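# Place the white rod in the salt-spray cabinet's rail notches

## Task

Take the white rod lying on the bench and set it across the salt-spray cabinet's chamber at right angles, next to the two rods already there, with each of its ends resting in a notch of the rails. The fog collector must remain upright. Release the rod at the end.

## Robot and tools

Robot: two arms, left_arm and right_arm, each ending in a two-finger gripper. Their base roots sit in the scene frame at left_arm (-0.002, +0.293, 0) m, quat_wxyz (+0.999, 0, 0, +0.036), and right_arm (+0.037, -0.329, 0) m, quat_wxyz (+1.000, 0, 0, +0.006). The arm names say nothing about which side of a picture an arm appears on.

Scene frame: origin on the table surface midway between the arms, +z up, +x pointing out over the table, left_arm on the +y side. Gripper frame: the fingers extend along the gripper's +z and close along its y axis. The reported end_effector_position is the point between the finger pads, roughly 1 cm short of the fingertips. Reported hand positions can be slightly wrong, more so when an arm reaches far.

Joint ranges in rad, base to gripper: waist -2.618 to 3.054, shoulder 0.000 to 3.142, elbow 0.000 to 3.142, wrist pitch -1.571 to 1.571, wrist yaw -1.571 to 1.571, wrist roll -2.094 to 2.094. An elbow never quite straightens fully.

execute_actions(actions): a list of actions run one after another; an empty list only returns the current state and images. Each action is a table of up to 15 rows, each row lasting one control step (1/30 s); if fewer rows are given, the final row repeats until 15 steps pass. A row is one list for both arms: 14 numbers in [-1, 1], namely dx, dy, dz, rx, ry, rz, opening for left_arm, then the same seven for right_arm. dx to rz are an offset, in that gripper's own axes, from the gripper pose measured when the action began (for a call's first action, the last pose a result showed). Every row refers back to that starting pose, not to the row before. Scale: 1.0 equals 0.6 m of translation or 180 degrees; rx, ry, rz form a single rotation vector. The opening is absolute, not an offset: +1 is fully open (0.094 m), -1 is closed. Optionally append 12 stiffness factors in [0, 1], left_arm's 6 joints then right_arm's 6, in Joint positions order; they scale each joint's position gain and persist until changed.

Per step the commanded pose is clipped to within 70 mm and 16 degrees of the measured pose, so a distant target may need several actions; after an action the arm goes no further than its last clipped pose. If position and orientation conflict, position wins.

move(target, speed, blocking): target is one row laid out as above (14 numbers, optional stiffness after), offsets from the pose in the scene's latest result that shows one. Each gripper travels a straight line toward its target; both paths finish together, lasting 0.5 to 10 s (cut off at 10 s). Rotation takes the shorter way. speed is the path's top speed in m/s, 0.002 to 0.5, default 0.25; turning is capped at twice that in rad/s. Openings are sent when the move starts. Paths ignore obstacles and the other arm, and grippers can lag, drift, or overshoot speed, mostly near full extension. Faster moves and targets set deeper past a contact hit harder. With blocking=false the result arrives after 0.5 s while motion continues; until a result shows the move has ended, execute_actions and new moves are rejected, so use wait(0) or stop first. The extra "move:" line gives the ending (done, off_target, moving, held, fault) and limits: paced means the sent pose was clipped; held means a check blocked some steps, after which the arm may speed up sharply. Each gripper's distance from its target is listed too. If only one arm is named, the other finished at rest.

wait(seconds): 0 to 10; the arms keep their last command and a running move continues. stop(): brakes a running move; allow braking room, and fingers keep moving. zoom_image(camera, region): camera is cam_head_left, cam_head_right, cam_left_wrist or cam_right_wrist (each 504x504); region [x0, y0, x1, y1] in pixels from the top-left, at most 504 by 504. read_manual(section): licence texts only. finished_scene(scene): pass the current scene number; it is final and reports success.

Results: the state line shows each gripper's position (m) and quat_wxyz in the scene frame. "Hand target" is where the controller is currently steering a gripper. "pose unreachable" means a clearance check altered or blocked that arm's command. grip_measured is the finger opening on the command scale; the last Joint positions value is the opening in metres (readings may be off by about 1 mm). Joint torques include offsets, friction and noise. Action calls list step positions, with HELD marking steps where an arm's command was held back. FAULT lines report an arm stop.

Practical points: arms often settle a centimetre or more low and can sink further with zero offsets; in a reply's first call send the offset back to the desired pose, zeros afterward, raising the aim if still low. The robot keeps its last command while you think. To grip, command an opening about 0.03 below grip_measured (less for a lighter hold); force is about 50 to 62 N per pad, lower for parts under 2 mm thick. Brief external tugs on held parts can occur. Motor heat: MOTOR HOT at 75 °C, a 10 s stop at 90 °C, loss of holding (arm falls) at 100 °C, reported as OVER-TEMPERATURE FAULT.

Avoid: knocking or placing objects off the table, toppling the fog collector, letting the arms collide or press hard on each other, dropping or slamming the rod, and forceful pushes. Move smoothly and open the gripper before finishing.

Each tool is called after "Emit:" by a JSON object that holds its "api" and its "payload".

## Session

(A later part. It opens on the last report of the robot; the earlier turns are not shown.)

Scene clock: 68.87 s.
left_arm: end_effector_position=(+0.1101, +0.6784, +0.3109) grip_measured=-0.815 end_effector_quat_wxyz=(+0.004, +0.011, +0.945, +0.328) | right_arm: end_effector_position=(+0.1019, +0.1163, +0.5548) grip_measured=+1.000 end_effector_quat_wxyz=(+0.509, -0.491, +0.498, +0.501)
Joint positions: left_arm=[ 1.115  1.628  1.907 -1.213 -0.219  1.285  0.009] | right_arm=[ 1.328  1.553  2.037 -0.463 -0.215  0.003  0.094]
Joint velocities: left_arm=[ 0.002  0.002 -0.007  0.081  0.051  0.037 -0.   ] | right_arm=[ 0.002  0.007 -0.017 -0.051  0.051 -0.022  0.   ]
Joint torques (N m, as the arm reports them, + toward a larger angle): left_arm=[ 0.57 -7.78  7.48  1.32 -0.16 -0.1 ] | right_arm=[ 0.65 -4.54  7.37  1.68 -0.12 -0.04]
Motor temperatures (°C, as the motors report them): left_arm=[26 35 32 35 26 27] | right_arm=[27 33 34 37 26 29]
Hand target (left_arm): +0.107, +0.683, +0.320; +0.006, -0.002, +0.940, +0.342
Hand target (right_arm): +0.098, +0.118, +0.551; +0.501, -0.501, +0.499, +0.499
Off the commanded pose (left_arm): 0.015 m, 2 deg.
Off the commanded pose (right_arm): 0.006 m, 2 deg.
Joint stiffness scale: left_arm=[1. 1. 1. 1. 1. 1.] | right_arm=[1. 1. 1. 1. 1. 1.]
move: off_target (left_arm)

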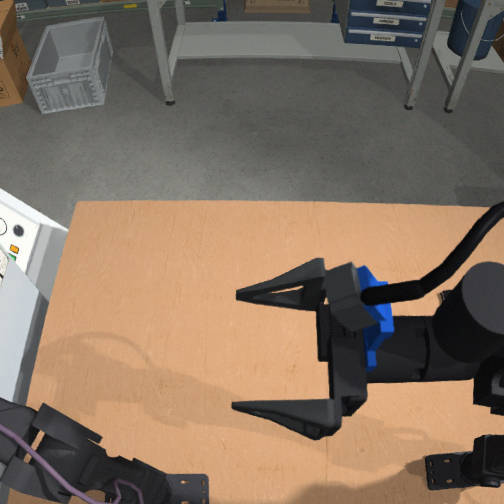

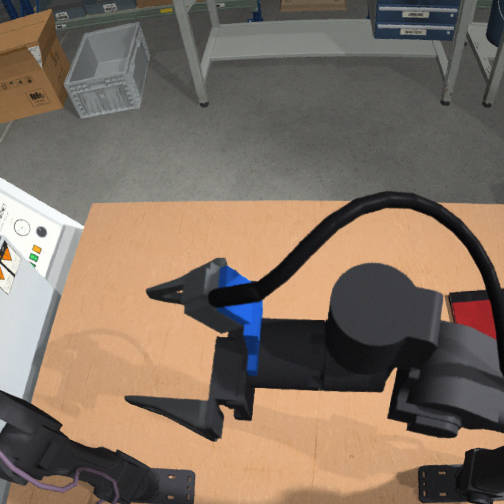

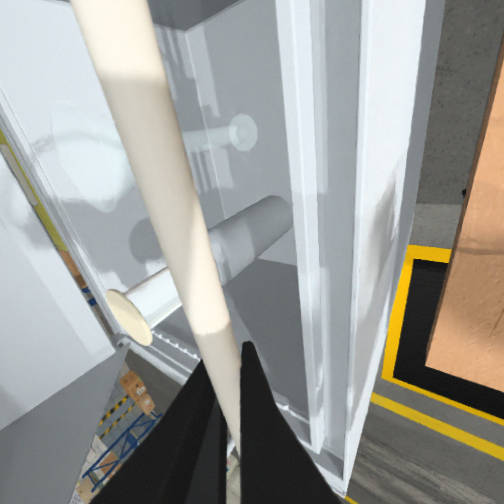

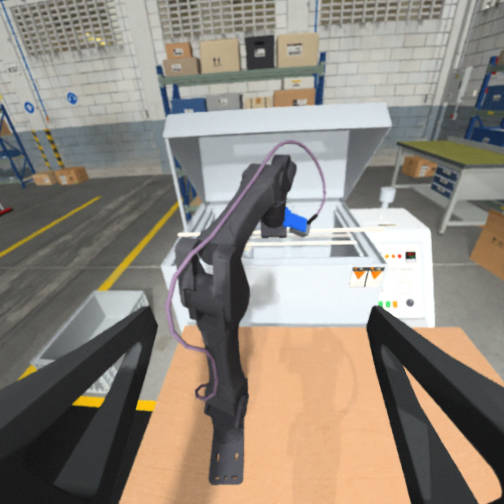

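Emit:
{"api": "move", "payload": {"target": [0.044,0.013,0.159,0,0.0095,-0.002,-0.9, 0,0,0,0,0,0,1], "speed": 0.1}}

Emit:
{"api": "zoom_image", "payload": {"camera": "cam_right_wrist", "region": [150, 190, 420, 290]}}

Scene clock: 71.23 s.
left_arm: end_effector_position=(+0.0853, +0.7403, +0.2433) grip_measured=-0.815 end_effector_quat_wxyz=(-0.015, +0.005, +0.946, +0.325) | right_arm: end_effector_position=(+0.1018, +0.1163, +0.5540) grip_measured=+1.000 end_effector_quat_wxyz=(+0.509, -0.492, +0.499, +0.500)
Joint positions: left_arm=[ 1.23   1.736  1.741 -0.936 -0.187  1.377  0.009] | right_arm=[ 1.328  1.553  2.037 -0.466 -0.216  0.002  0.094]
Joint velocities: left_arm=[ 0.012 -0.017  0.002  0.037 -0.007 -0.007 -0.   ] | right_arm=[-0.007 -0.007 -0.012 -0.037  0.051 -0.11   0.   ]
Joint torques (N m, as the arm reports them, + toward a larger angle): left_arm=[  0.7  -10.21   5.56   1.49   0.06   0.02] | right_arm=[-0.04 -5.34  5.62  1.93 -0.03  0.03]
Motor temperatures (°C, as the motors report them): left_arm=[26 35 32 35 26 27] | right_arm=[27 33 34 37 26 29]
Hand target (left_arm): +0.084, +0.744, +0.242; -0.009, +0.003, +0.944, +0.328
Hand target (right_arm): +0.102, +0.116, +0.555; +0.509, -0.491, +0.498, +0.501
Off the commanded pose (left_arm): 0.005 m, 1 deg.
Off the commanded pose (right_arm): 0.001 m, 0 deg.
Joint stiffness scale: left_arm=[1. 1. 1. 1. 1. 1.] | right_arm=[1. 1. 1. 1. 1. 1.]
move: done

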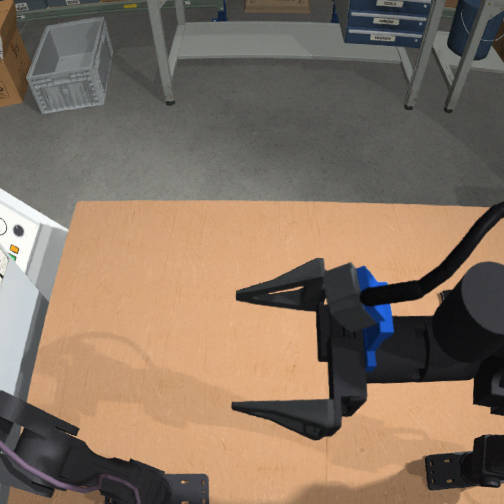

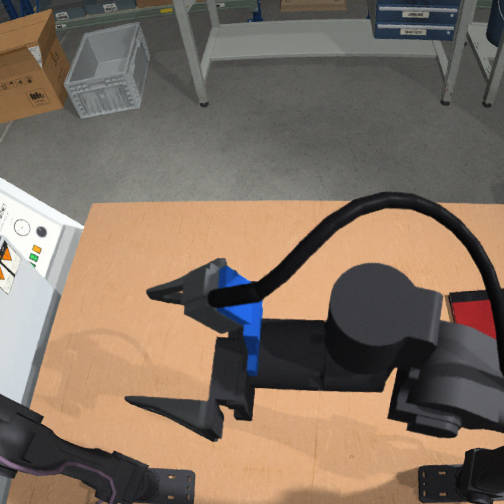

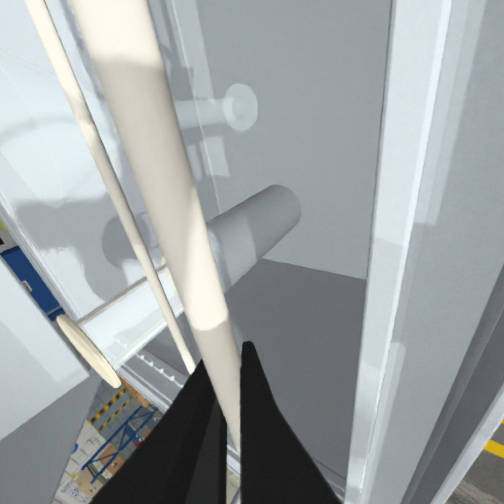

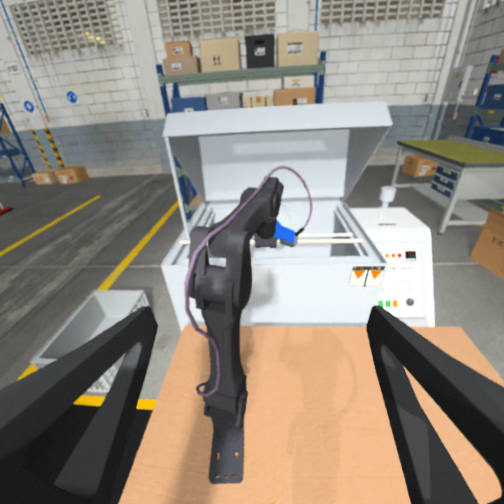

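Region (150, 190, 420, 290) of cam_right_wrist's 504x504 image, scaled by 1.867, with more detail than that image has; it fills the top 187 rows of this view, and the rest is white.

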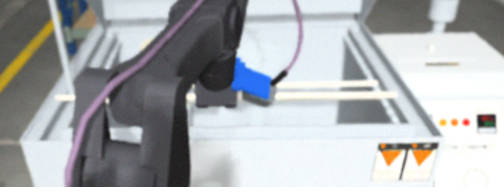

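Emit:
{"api": "move", "payload": {"target": [-0.012,0.012,0.07,0,0,0,-0.9, 0,0,0,0,0,0,1], "speed": 0.06}}

Emit:
{"api": "zoom_image", "payload": {"camera": "cam_right_wrist", "region": [290, 200, 400, 280]}}

Emit:
{"api": "zoom_image", "payload": {"camera": "cam_right_wrist", "region": [155, 200, 265, 280]}}

Scene clock: 73.07 s.
left_arm: end_effector_position=(+0.0919, +0.7642, +0.2081) grip_measured=-0.815 end_effector_quat_wxyz=(-0.019, +0.010, +0.950, +0.311) | right_arm: end_effector_position=(+0.1018, +0.1163, +0.5540) grip_measured=+1.000 end_effector_quat_wxyz=(+0.509, -0.492, +0.499, +0.500)
Joint positions: left_arm=[ 1.23   1.837  1.741 -0.866 -0.186  1.382  0.009] | right_arm=[ 1.328  1.553  2.037 -0.466 -0.216  0.002  0.094]
Joint velocities: left_arm=[-0.012 -0.002  0.007  0.022 -0.022  0.037 -0.   ] | right_arm=[ 0.002 -0.007  0.007  0.095 -0.037 -0.022  0.   ]
Joint torques (N m, as the arm reports them, + toward a larger angle): left_arm=[  0.59 -11.3    7.25   1.41  -0.02   0.01] | right_arm=[ 0.   -5.37  5.64  1.91 -0.03  0.01]
Motor temperatures (°C, as the motors report them): left_arm=[26 35 32 35 26 27] | right_arm=[27 33 34 37 26 29]
Hand target (left_arm): +0.091, +0.772, +0.215; -0.015, +0.006, +0.946, +0.325
Hand target (right_arm): +0.102, +0.116, +0.554; +0.509, -0.492, +0.499, +0.500
Off the commanded pose (left_arm): 0.010 m, 2 deg.
Off the commanded pose (right_arm): 0.000 m, 0 deg.
Joint stiffness scale: left_arm=[1. 1. 1. 1. 1. 1.] | right_arm=[1. 1. 1. 1. 1. 1.]
move: done

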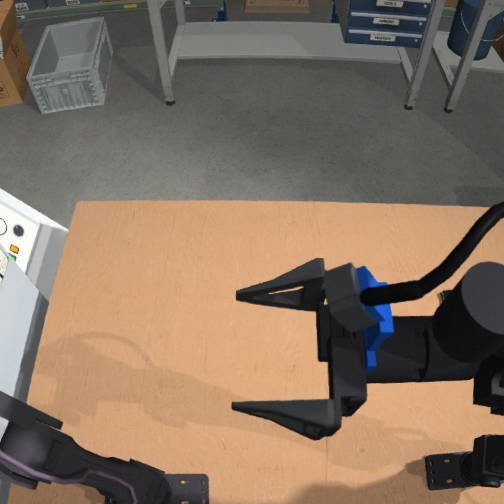

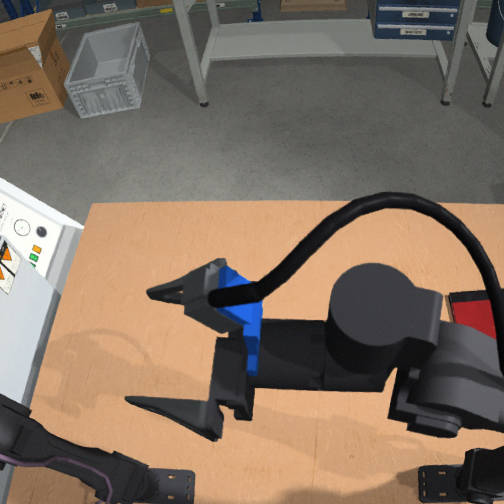

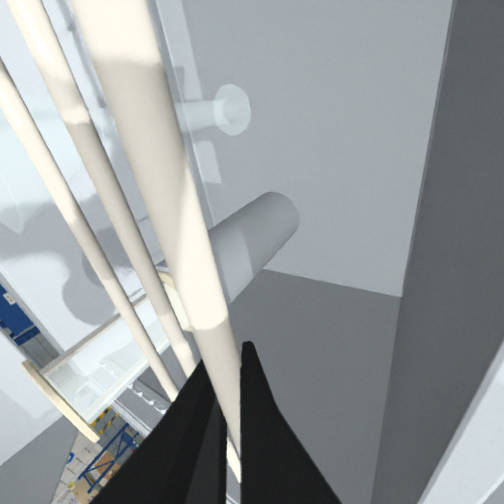

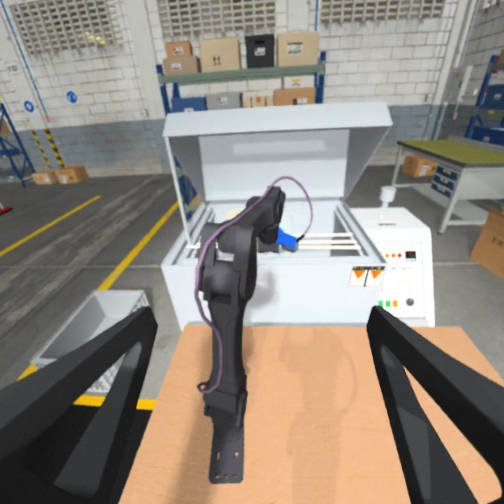

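Region (290, 200, 400, 280) of cam_right_wrist's 504x504 image, scaled by 4.582, with more detail than that image has; it fills the top 367 rows of this view, and the rest is white.

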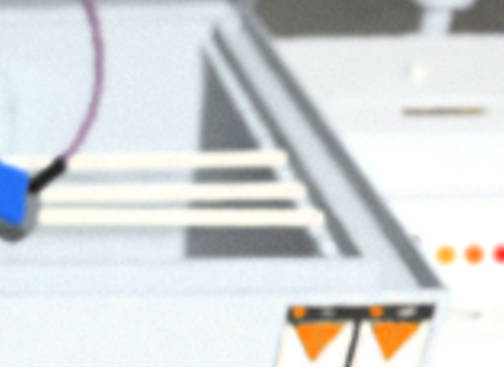

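Region (155, 200, 265, 280) of cam_right_wrist's 504x504 image, scaled by 4.582, with more detail than that image has; it fills the top 367 rows of this view, and the rest is white.

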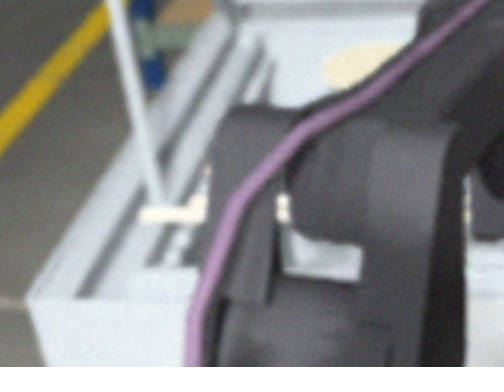

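Emit:
{"api": "move", "payload": {"target": [-0.02,0.033,0.028,-0.008,-0.005,-0.004,-0.9, 0,0,0,0,0,0,1], "speed": 0.04}}

Emit:
{"api": "zoom_image", "payload": {"camera": "cam_right_wrist", "region": [290, 200, 400, 280]}}

Emit:
{"api": "zoom_image", "payload": {"camera": "cam_right_wrist", "region": [155, 200, 265, 280]}}

Scene clock: 75.17 s.
left_arm: end_effector_position=(+0.0968, +0.7820, +0.1968) grip_measured=-0.815 end_effector_quat_wxyz=(-0.020, +0.010, +0.952, +0.307) | right_arm: end_effector_position=(+0.1018, +0.1163, +0.5540) grip_measured=+1.000 end_effector_quat_wxyz=(+0.509, -0.492, +0.499, +0.500)
Joint positions: left_arm=[ 1.23   1.916  1.804 -0.86  -0.186  1.382  0.009] | right_arm=[ 1.328  1.553  2.037 -0.466 -0.216  0.002  0.094]
Joint velocities: left_arm=[-0.022 -0.002 -0.017 -0.022  0.051 -0.007 -0.001] | right_arm=[-0.017 -0.007 -0.012 -0.007 -0.066 -0.007  0.   ]
Joint torques (N m, as the arm reports them, + toward a larger angle): left_arm=[ -0.55 -11.65   8.24   1.38   0.01  -0.11] | right_arm=[ 0.02 -5.35  5.66  1.91 -0.03  0.02]
Motor temperatures (°C, as the motors report them): left_arm=[26 35 32 35 26 27] | right_arm=[27 33 34 38 26 29]
Hand target (left_arm): +0.103, +0.790, +0.206; -0.010, +0.006, +0.946, +0.323
Hand target (right_arm): +0.102, +0.116, +0.554; +0.509, -0.492, +0.499, +0.500
Off the commanded pose (left_arm): 0.014 m, 2 deg.
Off the commanded pose (right_arm): 0.000 m, 0 deg.
Joint stiffness scale: left_arm=[1. 1. 1. 1. 1. 1.] | right_arm=[1. 1. 1. 1. 1. 1.]
move: off_target (left_arm)

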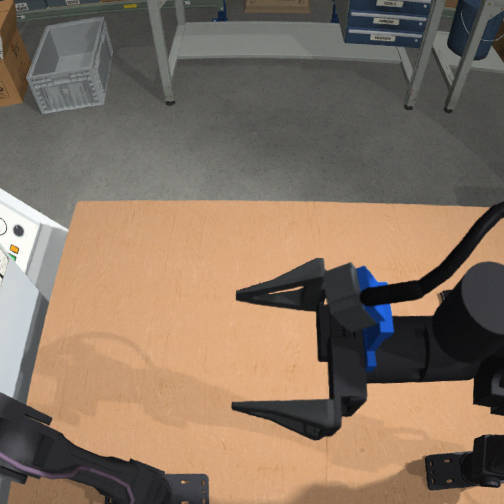

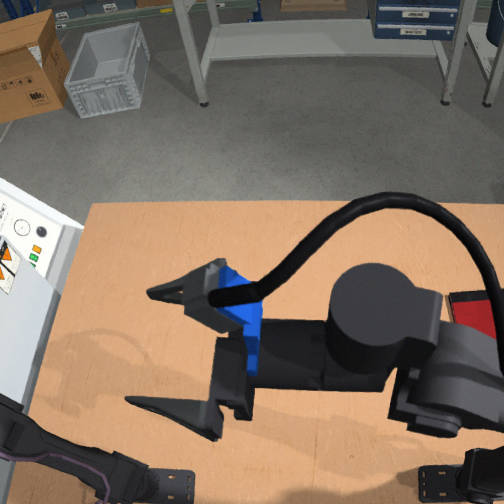

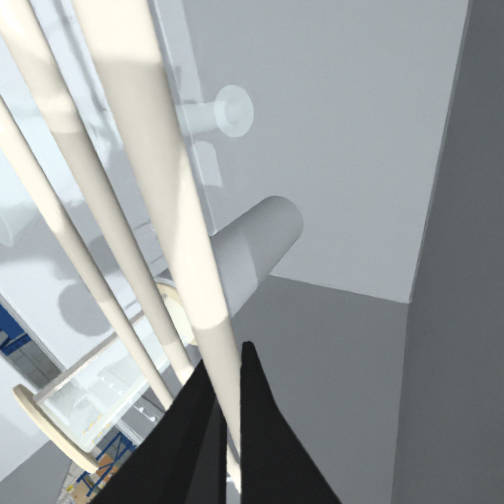

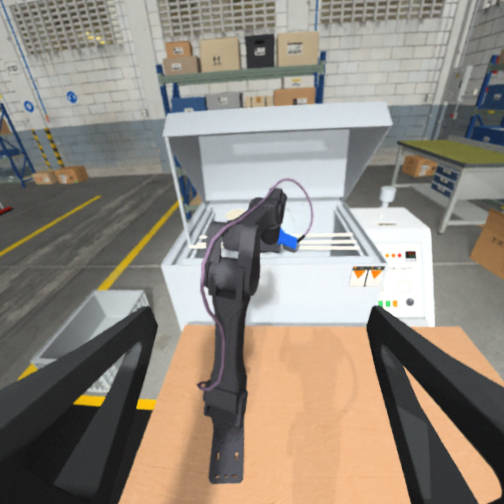

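Region (290, 200, 400, 280) of cam_right_wrist's 504x504 image, scaled by 4.582, with more detail than that image has; it fills the top 367 rows of this view, and the rest is white.

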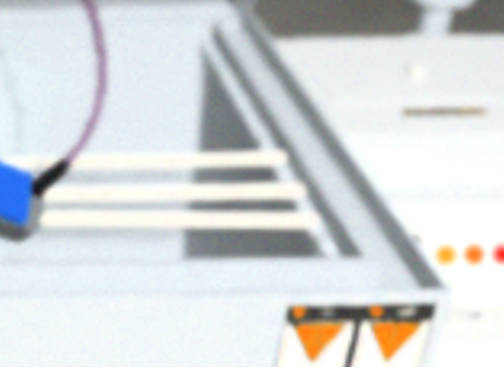

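Region (155, 200, 265, 280) of cam_right_wrist's 504x504 image, scaled by 4.582, with more detail than that image has; it fills the top 367 rows of this view, and the rest is white.

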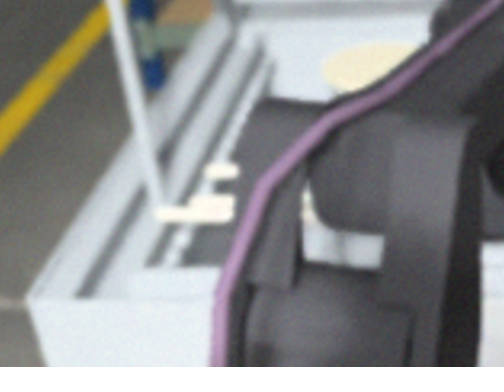

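Emit:
{"api": "move", "payload": {"target": [-0.023,0.02,-0.005,-0.01,-0.0129,-0.0093,-0.9, 0,0,0,0,0,0,1], "speed": 0.03}}

Emit:
{"api": "zoom_image", "payload": {"camera": "cam_right_wrist", "region": [290, 200, 400, 280]}}

Emit:
{"api": "zoom_image", "payload": {"camera": "cam_right_wrist", "region": [155, 200, 265, 280]}}

Scene clock: 77.20 s.
left_arm: end_effector_position=(+0.0972, +0.7823, +0.1970) grip_measured=-0.815 end_effector_quat_wxyz=(-0.018, +0.006, +0.951, +0.307) | right_arm: end_effector_position=(+0.1018, +0.1163, +0.5540) grip_measured=+1.000 end_effector_quat_wxyz=(+0.509, -0.492, +0.499, +0.500)
Joint positions: left_arm=[ 1.23   1.916  1.804 -0.858 -0.184  1.374  0.009] | right_arm=[ 1.328  1.553  2.037 -0.466 -0.216  0.002  0.094]
Joint velocities: left_arm=[ 0.002  0.007  0.002 -0.022  0.081  0.037  0.   ] | right_arm=[-0.007  0.002  0.012 -0.022 -0.007 -0.007  0.   ]
Joint torques (N m, as the arm reports them, + toward a larger angle): left_arm=[ -1.22 -11.45   8.38   1.38   0.17  -0.24] | right_arm=[-0.03 -5.34  5.62  1.9  -0.03  0.02]
Motor temperatures (°C, as the motors report them): left_arm=[26 36 33 35 26 27] | right_arm=[27 33 34 38 26 29]
Hand target (left_arm): +0.111, +0.789, +0.206; +0.004, +0.003, +0.947, +0.322
Hand target (right_arm): +0.102, +0.116, +0.554; +0.509, -0.492, +0.499, +0.500
Off the commanded pose (left_arm): 0.018 m, 3 deg.
Off the commanded pose (right_arm): 0.000 m, 0 deg.
Joint stiffness scale: left_arm=[1. 1. 1. 1. 1. 1.] | right_arm=[1. 1. 1. 1. 1. 1.]
move: off_target (left_arm)

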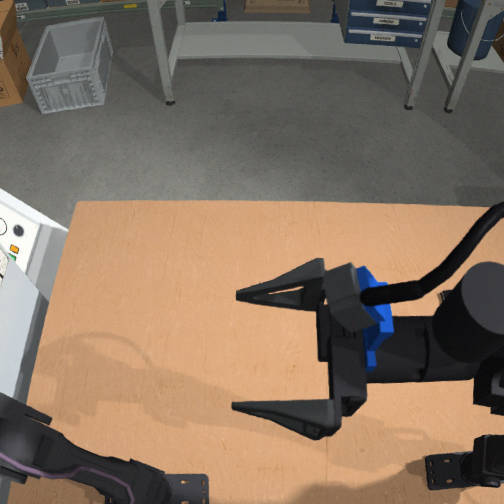

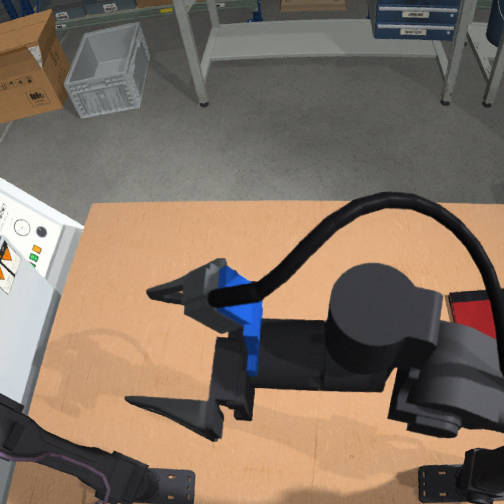

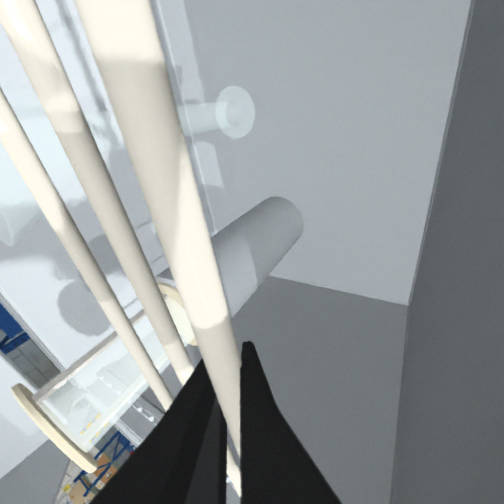

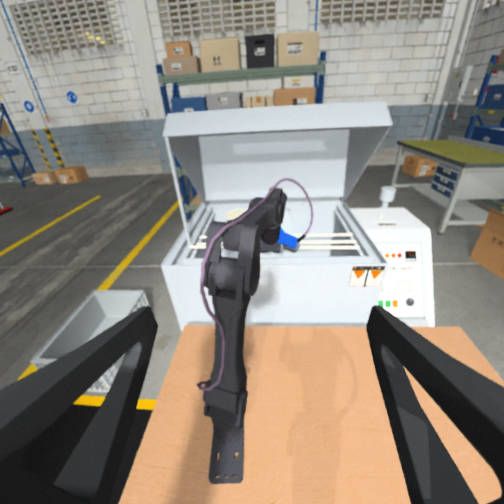

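Region (290, 200, 400, 280) of cam_right_wrist's 504x504 image, scaled by 4.582, with more detail than that image has; it fills the top 367 rows of this view, and the rest is white.

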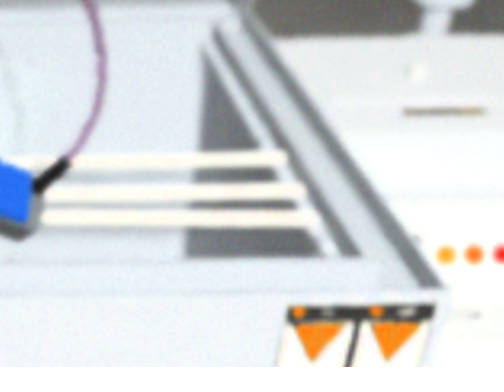

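Region (155, 200, 265, 280) of cam_right_wrist's 504x504 image, scaled by 4.582, with more detail than that image has; it fills the top 367 rows of this view, and the rest is white.

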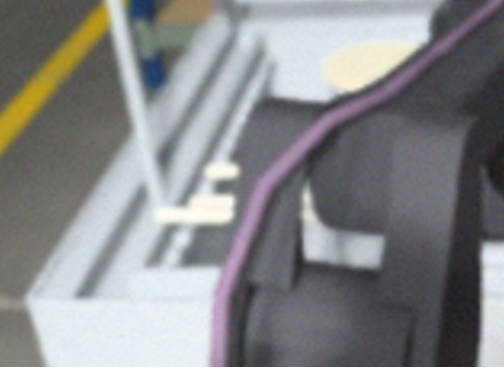

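Emit:
{"api": "move", "payload": {"target": [-0.036,0.031,-0.043,0,-0.004,-0.003,-0.9, 0,0,0,0,0,0,1], "speed": 0.05}}

Emit:
{"api": "zoom_image", "payload": {"camera": "cam_right_wrist", "region": [290, 200, 400, 280]}}

Emit:
{"api": "zoom_image", "payload": {"camera": "cam_right_wrist", "region": [155, 200, 265, 280]}}

Scene clock: 79.07 s.
left_arm: end_effector_position=(+0.1157, +0.7803, +0.2223) grip_measured=-0.815 end_effector_quat_wxyz=(-0.013, +0.008, +0.953, +0.302) | right_arm: end_effector_position=(+0.1018, +0.1163, +0.5540) grip_measured=+1.000 end_effector_quat_wxyz=(+0.509, -0.492, +0.499, +0.500)
Joint positions: left_arm=[ 1.19   1.962  1.978 -1.001 -0.195  1.338  0.009] | right_arm=[ 1.328  1.553  2.037 -0.466 -0.216  0.002  0.094]
Joint velocities: left_arm=[ 0.007 -0.002 -0.002 -0.037  0.022 -0.081 -0.   ] | right_arm=[-0.022  0.007  0.002  0.066  0.007 -0.066  0.   ]
Joint torques (N m, as the arm reports them, + toward a larger angle): left_arm=[ -0.75 -12.02   8.     1.09  -0.1   -0.11] | right_arm=[ 0.04 -5.39  5.63  1.91 -0.02  0.02]
Motor temperatures (°C, as the motors report them): left_arm=[26 36 33 36 26 27] | right_arm=[27 33 34 38 26 29]
Hand target (left_arm): +0.120, +0.782, +0.228; -0.010, +0.004, +0.951, +0.307
Hand target (right_arm): +0.102, +0.116, +0.554; +0.509, -0.492, +0.499, +0.500
Off the commanded pose (left_arm): 0.007 m, 1 deg.
Off the commanded pose (right_arm): 0.000 m, 0 deg.
Joint stiffness scale: left_arm=[1. 1. 1. 1. 1. 1.] | right_arm=[1. 1. 1. 1. 1. 1.]
move: done

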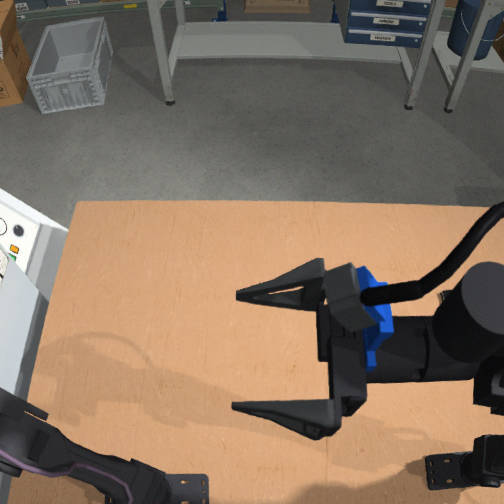

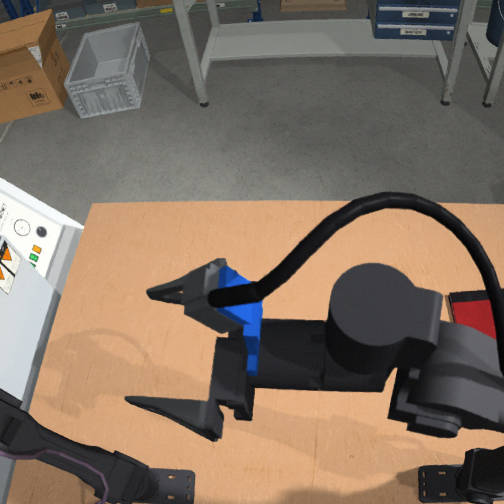

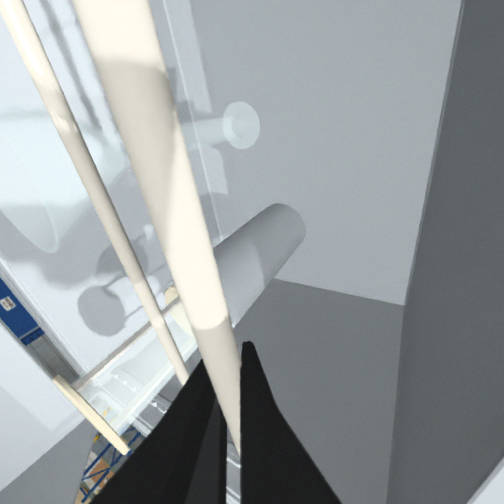

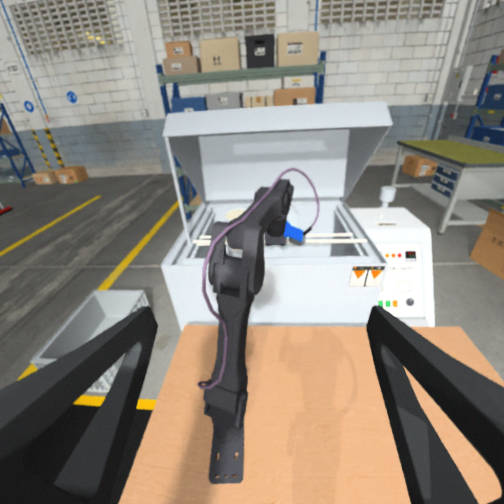

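Region (290, 200, 400, 280) of cam_right_wrist's 504x504 image, scaled by 4.582, with more detail than that image has; it fills the top 367 rows of this view, and the rest is white.

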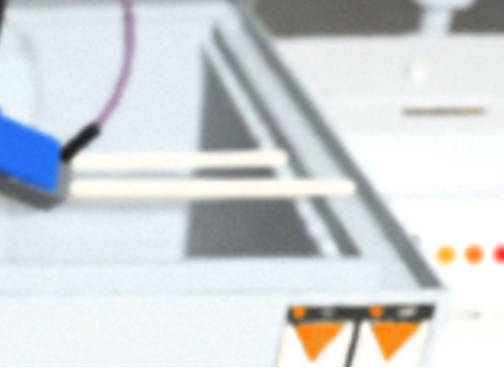

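Region (155, 200, 265, 280) of cam_right_wrist's 504x504 image, scaled by 4.582, with more detail than that image has; it fills the top 367 rows of this view, and the rest is white.

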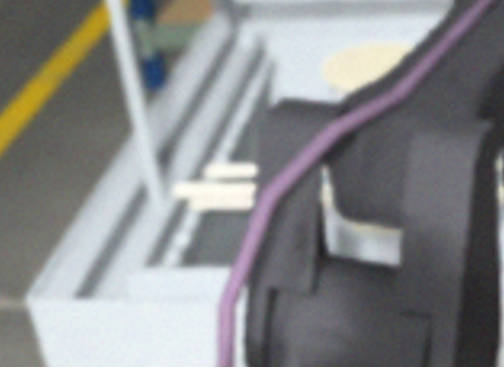

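Emit:
{"api": "move", "payload": {"target": [0.027,-0.0065,0.032,0,-0.0057,-0.004,-0.9, 0,0,0,0,0,0,1], "speed": 0.04}}

Emit:
{"api": "zoom_image", "payload": {"camera": "cam_right_wrist", "region": [290, 200, 400, 280]}}

Emit:
{"api": "zoom_image", "payload": {"camera": "cam_right_wrist", "region": [155, 200, 265, 280]}}

Scene clock: 80.80 s.
left_arm: end_effector_position=(+0.1026, +0.7855, +0.2006) grip_measured=-0.815 end_effector_quat_wxyz=(-0.009, +0.008, +0.956, +0.293) | right_arm: end_effector_position=(+0.1018, +0.1163, +0.5540) grip_measured=+1.000 end_effector_quat_wxyz=(+0.509, -0.492, +0.499, +0.500)
Joint positions: left_arm=[ 1.23   1.962  1.899 -0.933 -0.16   1.368  0.009] | right_arm=[ 1.328  1.553  2.037 -0.466 -0.216  0.002  0.094]
Joint velocities: left_arm=[-0.027 -0.002 -0.002  0.037  0.022 -0.022  0.001] | right_arm=[-0.002  0.012  0.012 -0.051  0.007  0.022  0.   ]
Joint torques (N m, as the arm reports them, + toward a larger angle): left_arm=[  0.97 -14.2    5.26   1.4    0.07   0.04] | right_arm=[-0.01 -5.33  5.62  1.91 -0.03  0.02]
Motor temperatures (°C, as the motors report them): left_arm=[26 36 33 36 26 27] | right_arm=[27 33 34 38 26 29]
Hand target (left_arm): +0.099, +0.788, +0.205; -0.003, +0.004, +0.953, +0.302
Hand target (right_arm): +0.102, +0.116, +0.554; +0.509, -0.492, +0.499, +0.500
Off the commanded pose (left_arm): 0.006 m, 1 deg.
Off the commanded pose (right_arm): 0.000 m, 0 deg.
Joint stiffness scale: left_arm=[1. 1. 1. 1. 1. 1.] | right_arm=[1. 1. 1. 1. 1. 1.]
move: done

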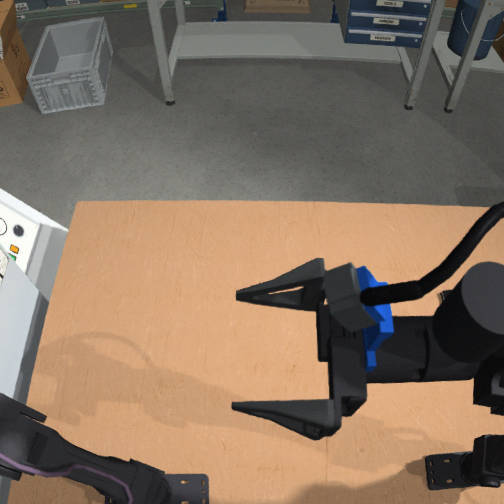

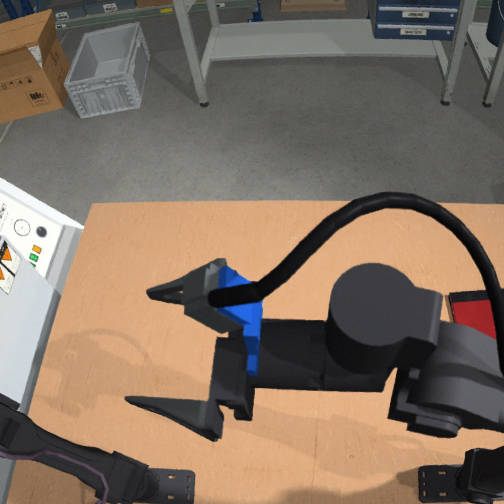

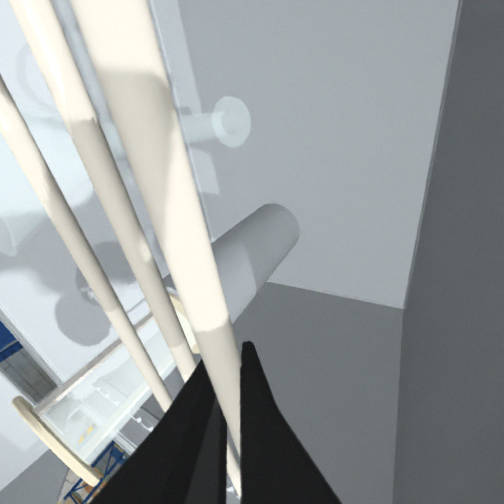

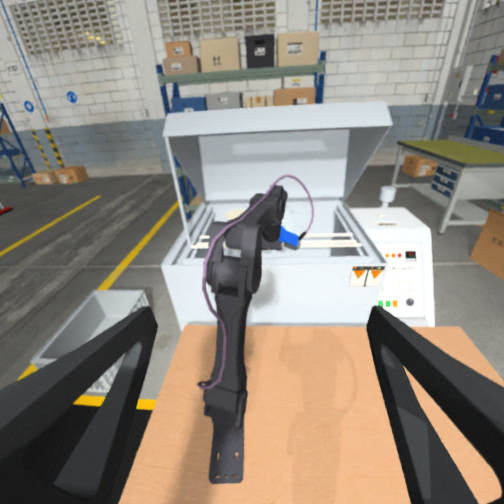

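Region (290, 200, 400, 280) of cam_right_wrist's 504x504 image, scaled by 4.582, with more detail than that image has; it fills the top 367 rows of this view, and the rest is white.

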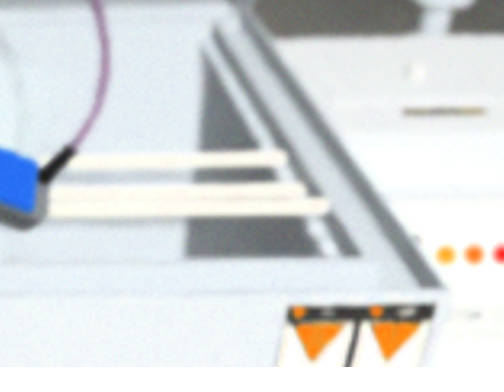

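Region (155, 200, 265, 280) of cam_right_wrist's 504x504 image, scaled by 4.582, with more detail than that image has; it fills the top 367 rows of this view, and the rest is white.

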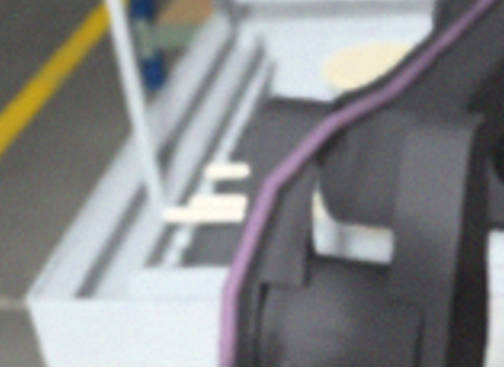

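Emit:
{"api": "move", "payload": {"target": [-0.003,-0.008,0.014,0,-0.002,-0.003,-0.9, 0,0,0,0,0,0,1], "speed": 0.02}}

Emit:
{"api": "zoom_image", "payload": {"camera": "cam_right_wrist", "region": [290, 200, 400, 280]}}

Emit:
{"api": "zoom_image", "payload": {"camera": "cam_right_wrist", "region": [155, 200, 265, 280]}}

Scene clock: 82.20 s.
left_arm: end_effector_position=(+0.1024, +0.7848, +0.1918) grip_measured=-0.815 end_effector_quat_wxyz=(-0.010, +0.009, +0.957, +0.288) | right_arm: end_effector_position=(+0.1018, +0.1163, +0.5540) grip_measured=+1.000 end_effector_quat_wxyz=(+0.509, -0.492, +0.499, +0.500)
Joint positions: left_arm=[ 1.23   1.962  1.869 -0.913 -0.16   1.369  0.009] | right_arm=[ 1.328  1.553  2.037 -0.466 -0.216  0.002  0.094]
Joint velocities: left_arm=[-0.002 -0.002 -0.007 -0.022 -0.066 -0.051 -0.001] | right_arm=[-0.022  0.012 -0.002  0.022 -0.051  0.066  0.   ]
Joint torques (N m, as the arm reports them, + toward a larger angle): left_arm=[ -0.1  -13.33   5.26   1.37   0.02  -0.1 ] | right_arm=[ 0.   -5.34  5.59  1.9  -0.01  0.01]
Motor temperatures (°C, as the motors report them): left_arm=[26 37 33 36 26 27] | right_arm=[27 33 34 38 26 29]
Hand target (left_arm): +0.104, +0.786, +0.191; -0.004, +0.005, +0.956, +0.292
Hand target (right_arm): +0.102, +0.116, +0.554; +0.509, -0.492, +0.499, +0.500
Off the commanded pose (left_arm): 0.002 m, 1 deg.
Off the commanded pose (right_arm): 0.000 m, 0 deg.
Joint stiffness scale: left_arm=[1. 1. 1. 1. 1. 1.] | right_arm=[1. 1. 1. 1. 1. 1.]
move: done

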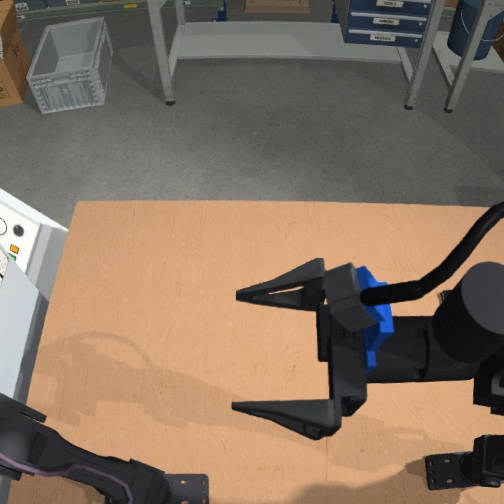

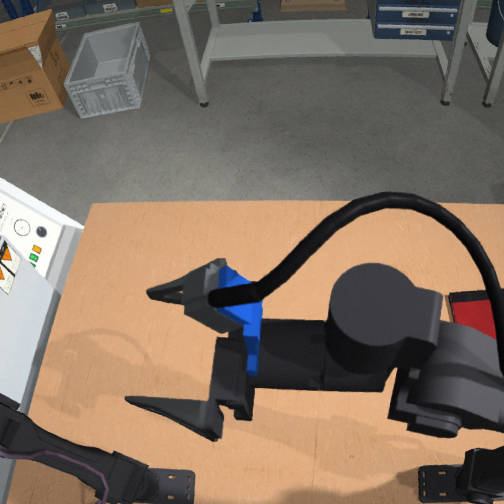

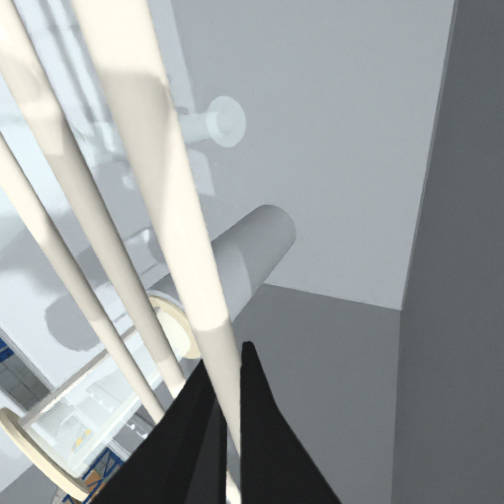

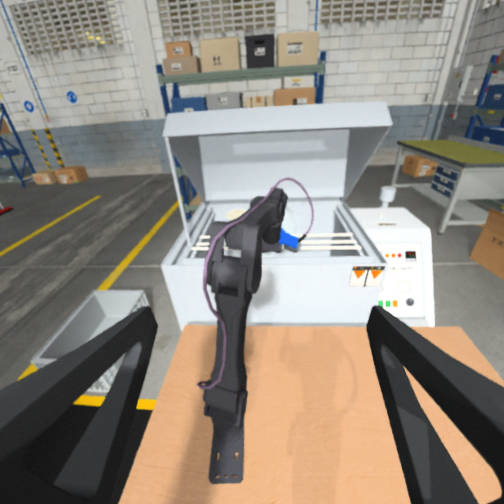

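Region (290, 200, 400, 280) of cam_right_wrist's 504x504 image, scaled by 4.582, with more detail than that image has; it fills the top 367 rows of this view, and the rest is white.

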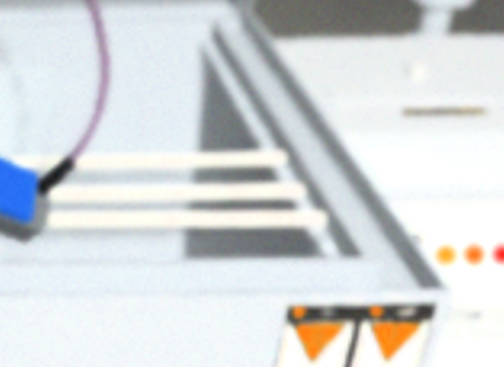

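Region (155, 200, 265, 280) of cam_right_wrist's 504x504 image, scaled by 4.582, with more detail than that image has; it fills the top 367 rows of this view, and the rest is white.

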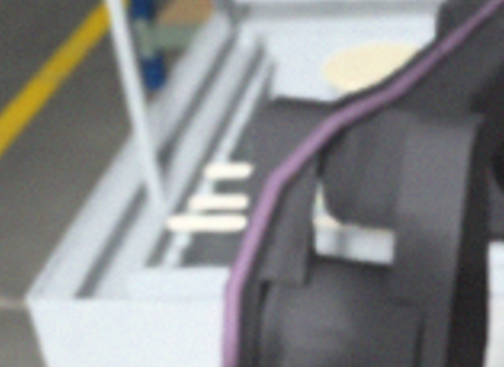

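Emit:
{"api": "move", "payload": {"target": [-0.002,-0.007,0.012,0,0,-0.008,-0.9, 0,0,0,0,0,0,1], "speed": 0.02}}

Emit:
{"api": "zoom_image", "payload": {"camera": "cam_right_wrist", "region": [290, 200, 400, 280]}}

Emit:
{"api": "zoom_image", "payload": {"camera": "cam_right_wrist", "region": [155, 200, 265, 280]}}

Scene clock: 83.37 s.
left_arm: end_effector_position=(+0.1022, +0.7843, +0.1860) grip_measured=-0.815 end_effector_quat_wxyz=(-0.010, +0.006, +0.958, +0.286) | right_arm: end_effector_position=(+0.1018, +0.1163, +0.5540) grip_measured=+1.000 end_effector_quat_wxyz=(+0.509, -0.492, +0.499, +0.500)
Joint positions: left_arm=[ 1.23   1.962  1.849 -0.898 -0.16   1.362  0.009] | right_arm=[ 1.328  1.553  2.037 -0.466 -0.216  0.002  0.094]
Joint velocities: left_arm=[-0.012 -0.007 -0.007 -0.007 -0.066 -0.022  0.   ] | right_arm=[ 0.002 -0.002 -0.007  0.022 -0.037 -0.022  0.   ]
Joint torques (N m, as the arm reports them, + toward a larger angle): left_arm=[ -0.22 -13.14   5.18   1.33  -0.05  -0.16] | right_arm=[-0.01 -5.38  5.59  1.89 -0.01  0.02]
Motor temperatures (°C, as the motors report them): left_arm=[26 37 33 36 26 27] | right_arm=[27 33 33 38 26 29]
Hand target (left_arm): +0.103, +0.785, +0.184; -0.006, -0.003, +0.958, +0.288
Hand target (right_arm): +0.102, +0.116, +0.554; +0.509, -0.492, +0.499, +0.500
Off the commanded pose (left_arm): 0.003 m, 1 deg.
Off the commanded pose (right_arm): 0.000 m, 0 deg.
Joint stiffness scale: left_arm=[1. 1. 1. 1. 1. 1.] | right_arm=[1. 1. 1. 1. 1. 1.]
move: done

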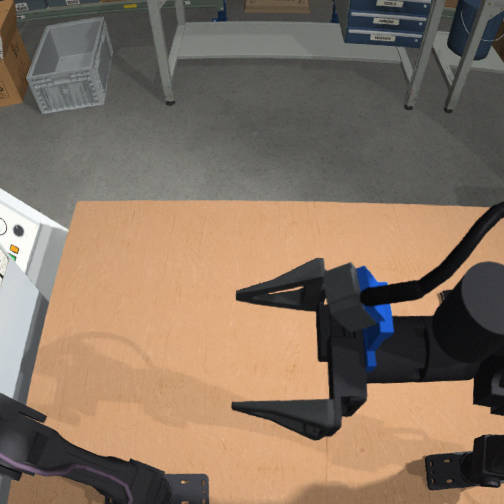

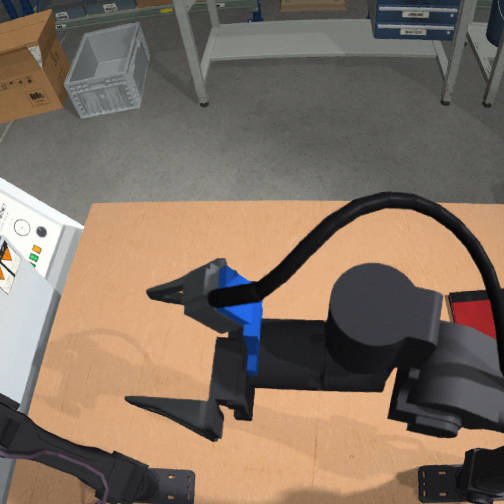

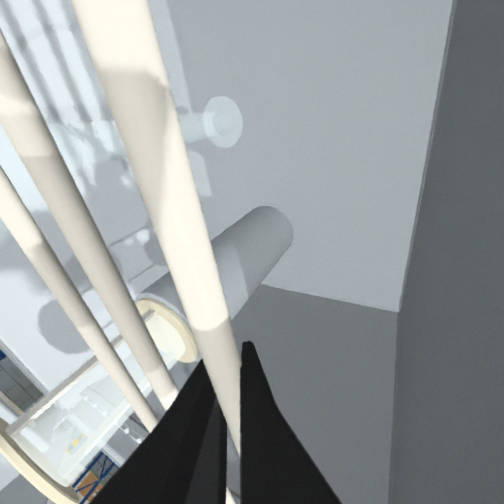

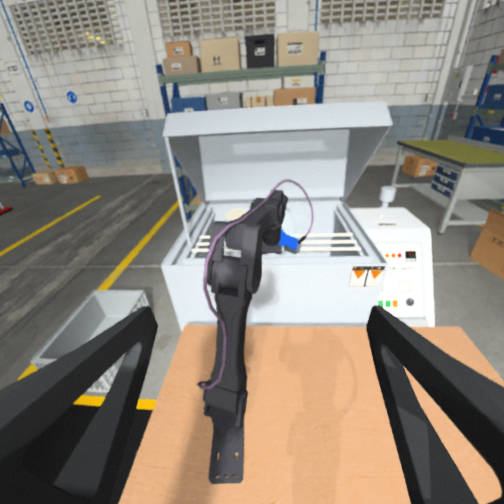

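Region (290, 200, 400, 280) of cam_right_wrist's 504x504 image, scaled by 4.582, with more detail than that image has; it fills the top 367 rows of this view, and the rest is white.

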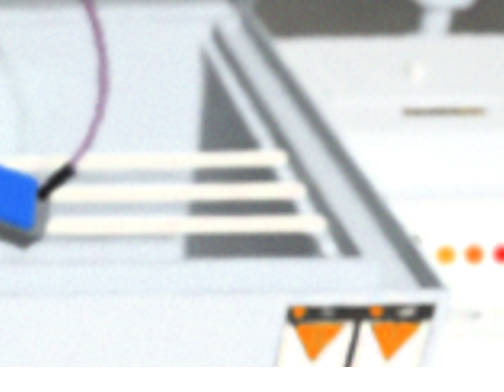

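Region (155, 200, 265, 280) of cam_right_wrist's 504x504 image, scaled by 4.582, with more detail than that image has; it fills the top 367 rows of this view, and the rest is white.

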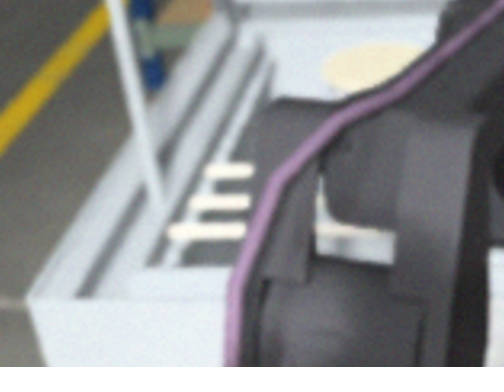

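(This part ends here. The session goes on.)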